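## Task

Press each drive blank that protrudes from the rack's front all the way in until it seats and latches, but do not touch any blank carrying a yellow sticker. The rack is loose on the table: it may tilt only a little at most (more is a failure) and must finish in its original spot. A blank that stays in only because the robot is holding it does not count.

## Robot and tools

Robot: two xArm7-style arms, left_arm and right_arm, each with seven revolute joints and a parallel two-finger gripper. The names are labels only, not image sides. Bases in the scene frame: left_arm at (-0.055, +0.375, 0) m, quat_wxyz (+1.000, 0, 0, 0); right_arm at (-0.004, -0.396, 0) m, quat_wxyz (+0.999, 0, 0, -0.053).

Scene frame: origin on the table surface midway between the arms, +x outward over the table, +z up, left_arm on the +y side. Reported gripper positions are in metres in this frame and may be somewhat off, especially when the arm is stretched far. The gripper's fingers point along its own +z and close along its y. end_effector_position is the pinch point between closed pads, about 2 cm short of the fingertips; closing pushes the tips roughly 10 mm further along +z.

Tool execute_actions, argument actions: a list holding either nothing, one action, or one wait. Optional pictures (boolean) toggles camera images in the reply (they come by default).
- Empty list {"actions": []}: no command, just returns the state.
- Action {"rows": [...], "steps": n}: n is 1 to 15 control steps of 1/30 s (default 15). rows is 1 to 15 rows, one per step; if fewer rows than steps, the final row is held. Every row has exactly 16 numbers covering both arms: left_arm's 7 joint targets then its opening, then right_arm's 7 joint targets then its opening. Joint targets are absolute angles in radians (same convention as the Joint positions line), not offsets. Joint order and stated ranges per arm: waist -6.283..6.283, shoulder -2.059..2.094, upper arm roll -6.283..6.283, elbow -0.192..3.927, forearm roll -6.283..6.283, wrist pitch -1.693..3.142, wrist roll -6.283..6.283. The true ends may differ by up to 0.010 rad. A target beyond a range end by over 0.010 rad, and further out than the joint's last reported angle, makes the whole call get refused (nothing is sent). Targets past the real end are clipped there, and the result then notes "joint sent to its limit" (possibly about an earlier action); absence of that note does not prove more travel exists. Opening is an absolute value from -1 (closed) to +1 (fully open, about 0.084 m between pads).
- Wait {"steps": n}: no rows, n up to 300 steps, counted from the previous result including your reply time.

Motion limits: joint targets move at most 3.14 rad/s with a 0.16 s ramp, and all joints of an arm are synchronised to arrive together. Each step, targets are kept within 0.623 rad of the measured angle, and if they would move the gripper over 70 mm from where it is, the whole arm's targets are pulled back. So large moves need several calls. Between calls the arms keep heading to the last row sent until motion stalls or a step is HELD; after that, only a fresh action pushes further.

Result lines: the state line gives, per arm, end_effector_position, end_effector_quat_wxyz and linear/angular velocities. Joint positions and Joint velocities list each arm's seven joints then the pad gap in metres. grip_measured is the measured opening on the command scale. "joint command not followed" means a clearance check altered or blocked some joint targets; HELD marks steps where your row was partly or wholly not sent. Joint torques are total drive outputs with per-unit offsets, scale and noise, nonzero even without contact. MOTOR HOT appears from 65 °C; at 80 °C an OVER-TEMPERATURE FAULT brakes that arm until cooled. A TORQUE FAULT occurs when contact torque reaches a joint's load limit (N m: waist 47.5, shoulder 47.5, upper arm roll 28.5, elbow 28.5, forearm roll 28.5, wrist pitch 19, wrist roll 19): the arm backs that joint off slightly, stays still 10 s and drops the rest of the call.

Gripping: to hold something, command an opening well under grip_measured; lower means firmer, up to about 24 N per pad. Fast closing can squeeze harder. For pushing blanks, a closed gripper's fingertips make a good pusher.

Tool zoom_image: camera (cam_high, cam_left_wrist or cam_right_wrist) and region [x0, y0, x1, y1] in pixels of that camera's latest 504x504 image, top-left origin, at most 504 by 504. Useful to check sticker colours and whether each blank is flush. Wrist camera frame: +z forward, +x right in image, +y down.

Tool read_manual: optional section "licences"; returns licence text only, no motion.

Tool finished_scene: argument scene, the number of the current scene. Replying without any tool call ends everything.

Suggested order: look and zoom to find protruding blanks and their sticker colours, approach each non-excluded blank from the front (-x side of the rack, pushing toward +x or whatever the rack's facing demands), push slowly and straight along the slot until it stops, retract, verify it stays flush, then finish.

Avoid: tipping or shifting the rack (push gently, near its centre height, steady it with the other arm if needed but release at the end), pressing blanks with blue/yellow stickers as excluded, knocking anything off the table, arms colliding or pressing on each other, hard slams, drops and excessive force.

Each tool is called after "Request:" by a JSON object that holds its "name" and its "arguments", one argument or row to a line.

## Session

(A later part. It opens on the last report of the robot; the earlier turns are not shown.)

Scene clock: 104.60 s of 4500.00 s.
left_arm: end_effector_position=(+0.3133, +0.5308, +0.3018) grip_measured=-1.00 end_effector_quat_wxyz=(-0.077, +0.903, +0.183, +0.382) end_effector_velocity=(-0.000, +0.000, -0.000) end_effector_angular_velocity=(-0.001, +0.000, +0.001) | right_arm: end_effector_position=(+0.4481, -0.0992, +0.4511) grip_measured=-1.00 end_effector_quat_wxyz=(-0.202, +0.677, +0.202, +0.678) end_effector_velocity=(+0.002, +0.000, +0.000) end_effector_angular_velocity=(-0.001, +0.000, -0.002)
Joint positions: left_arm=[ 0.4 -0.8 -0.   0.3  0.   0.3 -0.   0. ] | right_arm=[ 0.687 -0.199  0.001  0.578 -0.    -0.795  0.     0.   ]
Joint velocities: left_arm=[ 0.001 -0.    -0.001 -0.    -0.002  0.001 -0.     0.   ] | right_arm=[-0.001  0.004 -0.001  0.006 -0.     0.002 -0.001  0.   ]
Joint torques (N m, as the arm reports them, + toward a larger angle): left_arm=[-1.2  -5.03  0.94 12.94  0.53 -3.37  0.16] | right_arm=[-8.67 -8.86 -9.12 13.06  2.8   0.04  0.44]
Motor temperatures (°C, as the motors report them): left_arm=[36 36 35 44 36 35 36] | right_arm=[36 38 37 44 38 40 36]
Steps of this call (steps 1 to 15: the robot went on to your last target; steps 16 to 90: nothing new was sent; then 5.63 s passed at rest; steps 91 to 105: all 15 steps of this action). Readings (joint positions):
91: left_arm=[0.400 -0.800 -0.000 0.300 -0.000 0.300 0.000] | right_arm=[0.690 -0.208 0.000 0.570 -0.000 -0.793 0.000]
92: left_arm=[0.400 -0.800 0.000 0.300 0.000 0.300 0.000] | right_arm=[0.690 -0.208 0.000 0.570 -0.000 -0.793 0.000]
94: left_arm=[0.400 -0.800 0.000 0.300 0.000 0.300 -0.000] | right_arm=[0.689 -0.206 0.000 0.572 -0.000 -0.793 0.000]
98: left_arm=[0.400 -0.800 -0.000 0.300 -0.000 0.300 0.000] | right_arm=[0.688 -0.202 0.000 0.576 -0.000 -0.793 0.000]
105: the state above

Request:
{"name": "execute_actions", "arguments": {
  "actions": [
    {"rows":[[0.4,-0.8,0,0.3,0,0.3,0,-1,0.684,-0.19,0,0.587,0,-0.793,0,-1]],"steps":15}
  ],
  "pictures": false
}}

Request:
{"name": "execute_actions", "arguments": {
  "actions": [
    {"rows":[[0.4,-0.8,0,0.3,0,0.3,0,-1,0.728,-0.32,0,0.468,0,-0.782,0,-1],[0.4,-0.8,0,0.3,0,0.3,0,-1,0.728,-0.32,0,0.468,0,-0.782,0,-1],[0.4,-0.8,0,0.3,0,0.3,0,-1,0.728,-0.32,0,0.468,0,-0.782,0,-1],[0.4,-0.8,0,0.3,0,0.3,0,-1,0.728,-0.32,0,0.468,0,-0.782,0,-1],[0.4,-0.8,0,0.3,0,0.3,0,-1,0.728,-0.32,0,0.468,0,-0.782,0,-1],[0.4,-0.8,0,0.3,0,0.3,0,-1,0.76,-0.5,0,0.33,0,-0.74,0,-1]],"steps":15}
  ],
  "pictures": false
}}

Request:
{"name": "execute_actions", "arguments": {
  "actions": [
    {"rows":[[0.4,-0.8,0,0.3,0,0.3,0,-1,0.68,-0.7,0,0.2,0,-0.4,0,-1]],"steps":15}
  ],
  "pictures": false
}}

Request:
{"name": "execute_actions", "arguments": {
  "actions": [
    {"steps":8}
  ]
}}

Scene clock: 117.17 s of 4500.00 s.
left_arm: end_effector_position=(+0.3133, +0.5308, +0.3018) grip_measured=-1.00 end_effector_quat_wxyz=(-0.077, +0.903, +0.183, +0.382) end_effector_velocity=(+0.000, -0.000, +0.000) end_effector_angular_velocity=(+0.000, -0.000, -0.001) | right_arm: end_effector_position=(+0.4500, -0.0976, +0.4512) grip_measured=-1.00 end_effector_quat_wxyz=(-0.202, +0.677, +0.203, +0.678) end_effector_velocity=(+0.000, +0.001, -0.000) end_effector_angular_velocity=(-0.001, -0.001, +0.001)
Joint positions: left_arm=[ 0.4 -0.8 -0.   0.3 -0.   0.3  0.   0. ] | right_arm=[ 0.685 -0.19   0.003  0.587 -0.001 -0.796  0.     0.   ]
Joint velocities: left_arm=[-0.     0.    -0.001  0.001 -0.001  0.     0.     0.   ] | right_arm=[-0.003  0.002  0.003  0.001 -0.001 -0.001  0.     0.   ]
Joint torques (N m, as the arm reports them, + toward a larger angle): left_arm=[-1.46 -5.03  0.95 13.    0.5  -3.44  0.18] | right_arm=[-17.47   0.84 -18.6   16.42   5.74   2.53   0.51]
Motor temperatures (°C, as the motors report them): left_arm=[36 36 35 44 36 35 36] | right_arm=[36 38 38 48 38 40 36]
Steps of this call (steps 1 to 15: the robot went on to your last target; steps 16 to 90: nothing new was sent; then 9.07 s passed at rest; steps 91 to 105: all 15 steps of this action). Readings (joint positions):
91: left_arm=[0.400 -0.800 0.000 0.300 0.000 0.300 -0.000] | right_arm=[0.686 -0.197 0.000 0.581 -0.000 -0.793 -0.000]
92: left_arm=[0.400 -0.800 0.000 0.300 0.000 0.300 -0.000] | right_arm=[0.686 -0.197 0.000 0.581 -0.000 -0.793 0.000]
94: left_arm=[0.400 -0.800 -0.000 0.300 -0.000 0.300 -0.000] | right_arm=[0.685 -0.195 0.000 0.583 -0.000 -0.794 0.000]
98: left_arm=[0.400 -0.800 -0.000 0.300 -0.000 0.300 0.000] | right_arm=[0.685 -0.192 0.001 0.584 -0.001 -0.796 0.000]
105: the state above

Scene clock: 117.67 s of 4500.00 s.
left_arm: end_effector_position=(+0.3133, +0.5308, +0.3018) grip_measured=-1.00 end_effector_quat_wxyz=(-0.077, +0.903, +0.183, +0.382) end_effector_velocity=(+0.000, +0.000, +0.001) end_effector_angular_velocity=(-0.001, -0.002, +0.000) | right_arm: end_effector_position=(+0.3683, -0.1149, +0.4520) grip_measured=-1.00 end_effector_quat_wxyz=(-0.225, +0.671, +0.224, +0.670) end_effector_velocity=(-0.049, -0.008, -0.013) end_effector_angular_velocity=(-0.016, +0.011, +0.049)
Joint positions: left_arm=[ 0.4 -0.8 -0.   0.3  0.   0.3  0.   0. ] | right_arm=[ 0.756 -0.484 -0.002  0.343  0.001 -0.743 -0.     0.   ]
Joint velocities: left_arm=[-0.001  0.     0.001  0.    -0.002 -0.002  0.     0.   ] | right_arm=[ 0.04  -0.176  0.006 -0.152 -0.004  0.042  0.     0.   ]
Joint torques (N m, as the arm reports them, + toward a larger angle): left_arm=[-1.42 -5.05  0.93 12.87  0.56 -3.4   0.2 ] | right_arm=[ 0.19 -6.2   1.21 10.58  0.02 -1.94  0.45]
Motor temperatures (°C, as the motors report them): left_arm=[36 36 35 44 36 35 36] | right_arm=[36 38 38 48 38 40 36]
Steps of this call (steps 1 to 15: all 15 steps of this action). Readings (joint positions):
1: left_arm=[0.400 -0.800 0.000 0.300 -0.000 0.300 0.000] | right_arm=[0.685 -0.190 0.003 0.587 -0.001 -0.796 0.000]
2: left_arm=[0.400 -0.800 0.000 0.300 0.000 0.300 -0.000] | right_arm=[0.685 -0.192 0.003 0.585 -0.001 -0.795 -0.000]
4: left_arm=[0.400 -0.800 -0.000 0.300 0.000 0.300 -0.000] | right_arm=[0.693 -0.217 -0.003 0.564 0.001 -0.786 -0.000]
8: left_arm=[0.400 -0.800 0.000 0.300 0.000 0.300 0.000] | right_arm=[0.718 -0.309 -0.010 0.482 0.004 -0.775 0.000]
15: the state above

Scene clock: 118.17 s of 4500.00 s.
left_arm: end_effector_position=(+0.3133, +0.5308, +0.3018) grip_measured=-1.00 end_effector_quat_wxyz=(-0.077, +0.903, +0.183, +0.382) end_effector_velocity=(-0.000, +0.000, -0.000) end_effector_angular_velocity=(-0.000, +0.001, +0.000) | right_arm: end_effector_position=(+0.3584, -0.1613, +0.3803) grip_measured=-1.00 end_effector_quat_wxyz=(-0.172, +0.762, +0.225, +0.582) end_effector_velocity=(-0.003, -0.007, -0.016) end_effector_angular_velocity=(-0.034, +0.047, -0.010)
Joint positions: left_arm=[ 0.4 -0.8 -0.   0.3 -0.   0.3  0.   0. ] | right_arm=[ 0.681 -0.696  0.     0.203 -0.    -0.407 -0.     0.   ]
Joint velocities: left_arm=[ 0.    -0.    -0.     0.     0.     0.001  0.     0.   ] | right_arm=[-0.013 -0.038  0.003 -0.021 -0.001  0.075 -0.001  0.   ]
Joint torques (N m, as the arm reports them, + toward a larger angle): left_arm=[-1.59 -5.04  0.89 12.9   0.38 -3.41  0.13] | right_arm=[ 1.31 -4.02  1.67 10.34 -0.22 -2.34  0.48]
Motor temperatures (°C, as the motors report them): left_arm=[36 36 35 44 36 35 36] | right_arm=[36 38 38 48 38 40 36]
Steps of this call (steps 1 to 15: all 15 steps of this action). Readings (joint positions):
1: left_arm=[0.400 -0.800 -0.000 0.300 -0.000 0.300 -0.000] | right_arm=[0.757 -0.489 -0.001 0.339 0.001 -0.742 -0.000]
2: left_arm=[0.400 -0.800 0.000 0.300 0.000 0.300 -0.000] | right_arm=[0.757 -0.493 -0.001 0.336 0.000 -0.738 -0.000]
4: left_arm=[0.400 -0.800 -0.000 0.300 0.000 0.300 0.000] | right_arm=[0.749 -0.518 0.000 0.319 0.000 -0.699 -0.000]
8: left_arm=[0.400 -0.800 0.000 0.300 0.000 0.300 -0.000] | right_arm=[0.704 -0.636 -0.001 0.241 0.000 -0.508 0.000]
15: the state above

Scene clock: 118.43 s of 4500.00 s.
left_arm: end_effector_position=(+0.3133, +0.5308, +0.3018) grip_measured=-1.00 end_effector_quat_wxyz=(-0.077, +0.903, +0.183, +0.382) end_effector_velocity=(-0.000, -0.000, -0.000) end_effector_angular_velocity=(+0.000, +0.002, -0.002) | right_arm: end_effector_position=(+0.3581, -0.1621, +0.3788) grip_measured=-1.00 end_effector_quat_wxyz=(-0.171, +0.764, +0.225, +0.581) end_effector_velocity=(-0.000, -0.001, -0.001) end_effector_angular_velocity=(-0.001, +0.003, -0.002)
Joint positions: left_arm=[ 0.4 -0.8  0.   0.3  0.   0.3  0.   0. ] | right_arm=[ 0.68  -0.699  0.     0.2   -0.    -0.4   -0.     0.   ]
Joint velocities: left_arm=[-0.001 -0.     0.001  0.     0.001  0.002  0.     0.   ] | right_arm=[-0.002 -0.004 -0.001 -0.003  0.     0.004  0.     0.   ]
Joint torques (N m, as the arm reports them, + toward a larger angle): left_arm=[-1.44 -4.9   0.77 12.95  0.45 -3.47  0.06] | right_arm=[ 0.69 -4.87  1.5  10.13 -0.17 -2.28  0.5 ]
Motor temperatures (°C, as the motors report them): left_arm=[36 36 35 44 36 35 36] | right_arm=[36 38 38 48 38 40 36]
Steps of this call (steps 1 to 8: the robot went on to your last target). Readings (joint positions):
1: left_arm=[0.400 -0.800 -0.000 0.300 0.000 0.300 0.000] | right_arm=[0.681 -0.697 0.000 0.202 -0.000 -0.405 -0.000]
2: left_arm=[0.400 -0.800 0.000 0.300 0.000 0.300 0.000] | right_arm=[0.681 -0.698 0.000 0.202 -0.000 -0.403 -0.000]
4: left_arm=[0.400 -0.800 0.000 0.300 0.000 0.300 0.000] | right_arm=[0.680 -0.699 0.000 0.201 -0.000 -0.402 -0.000]
8: the state above

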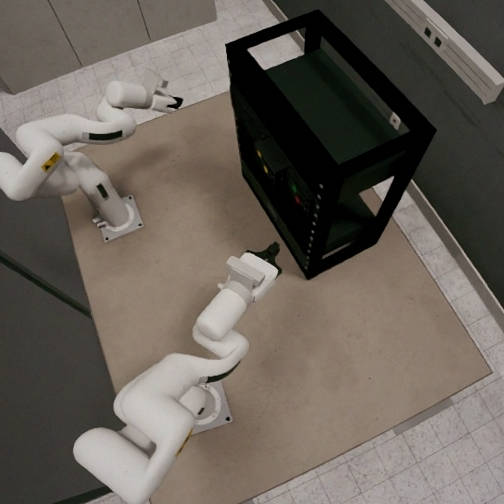

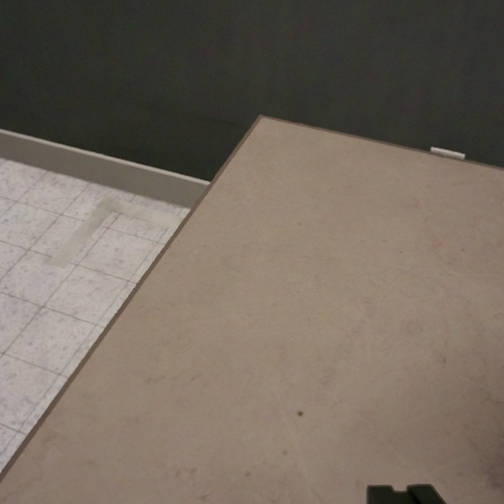

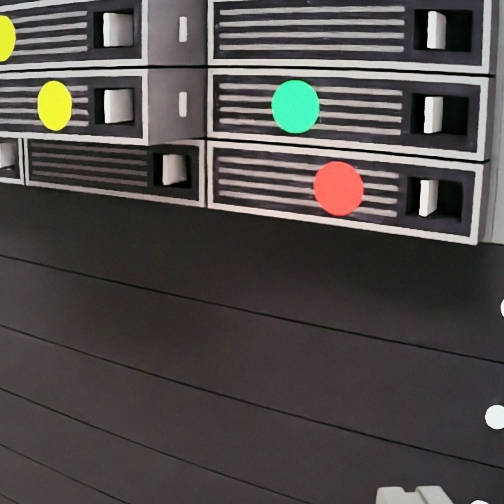

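Request:
{"name": "finished_scene", "arguments": {
  "scene": 2
}}

The scene is finished: the task was done.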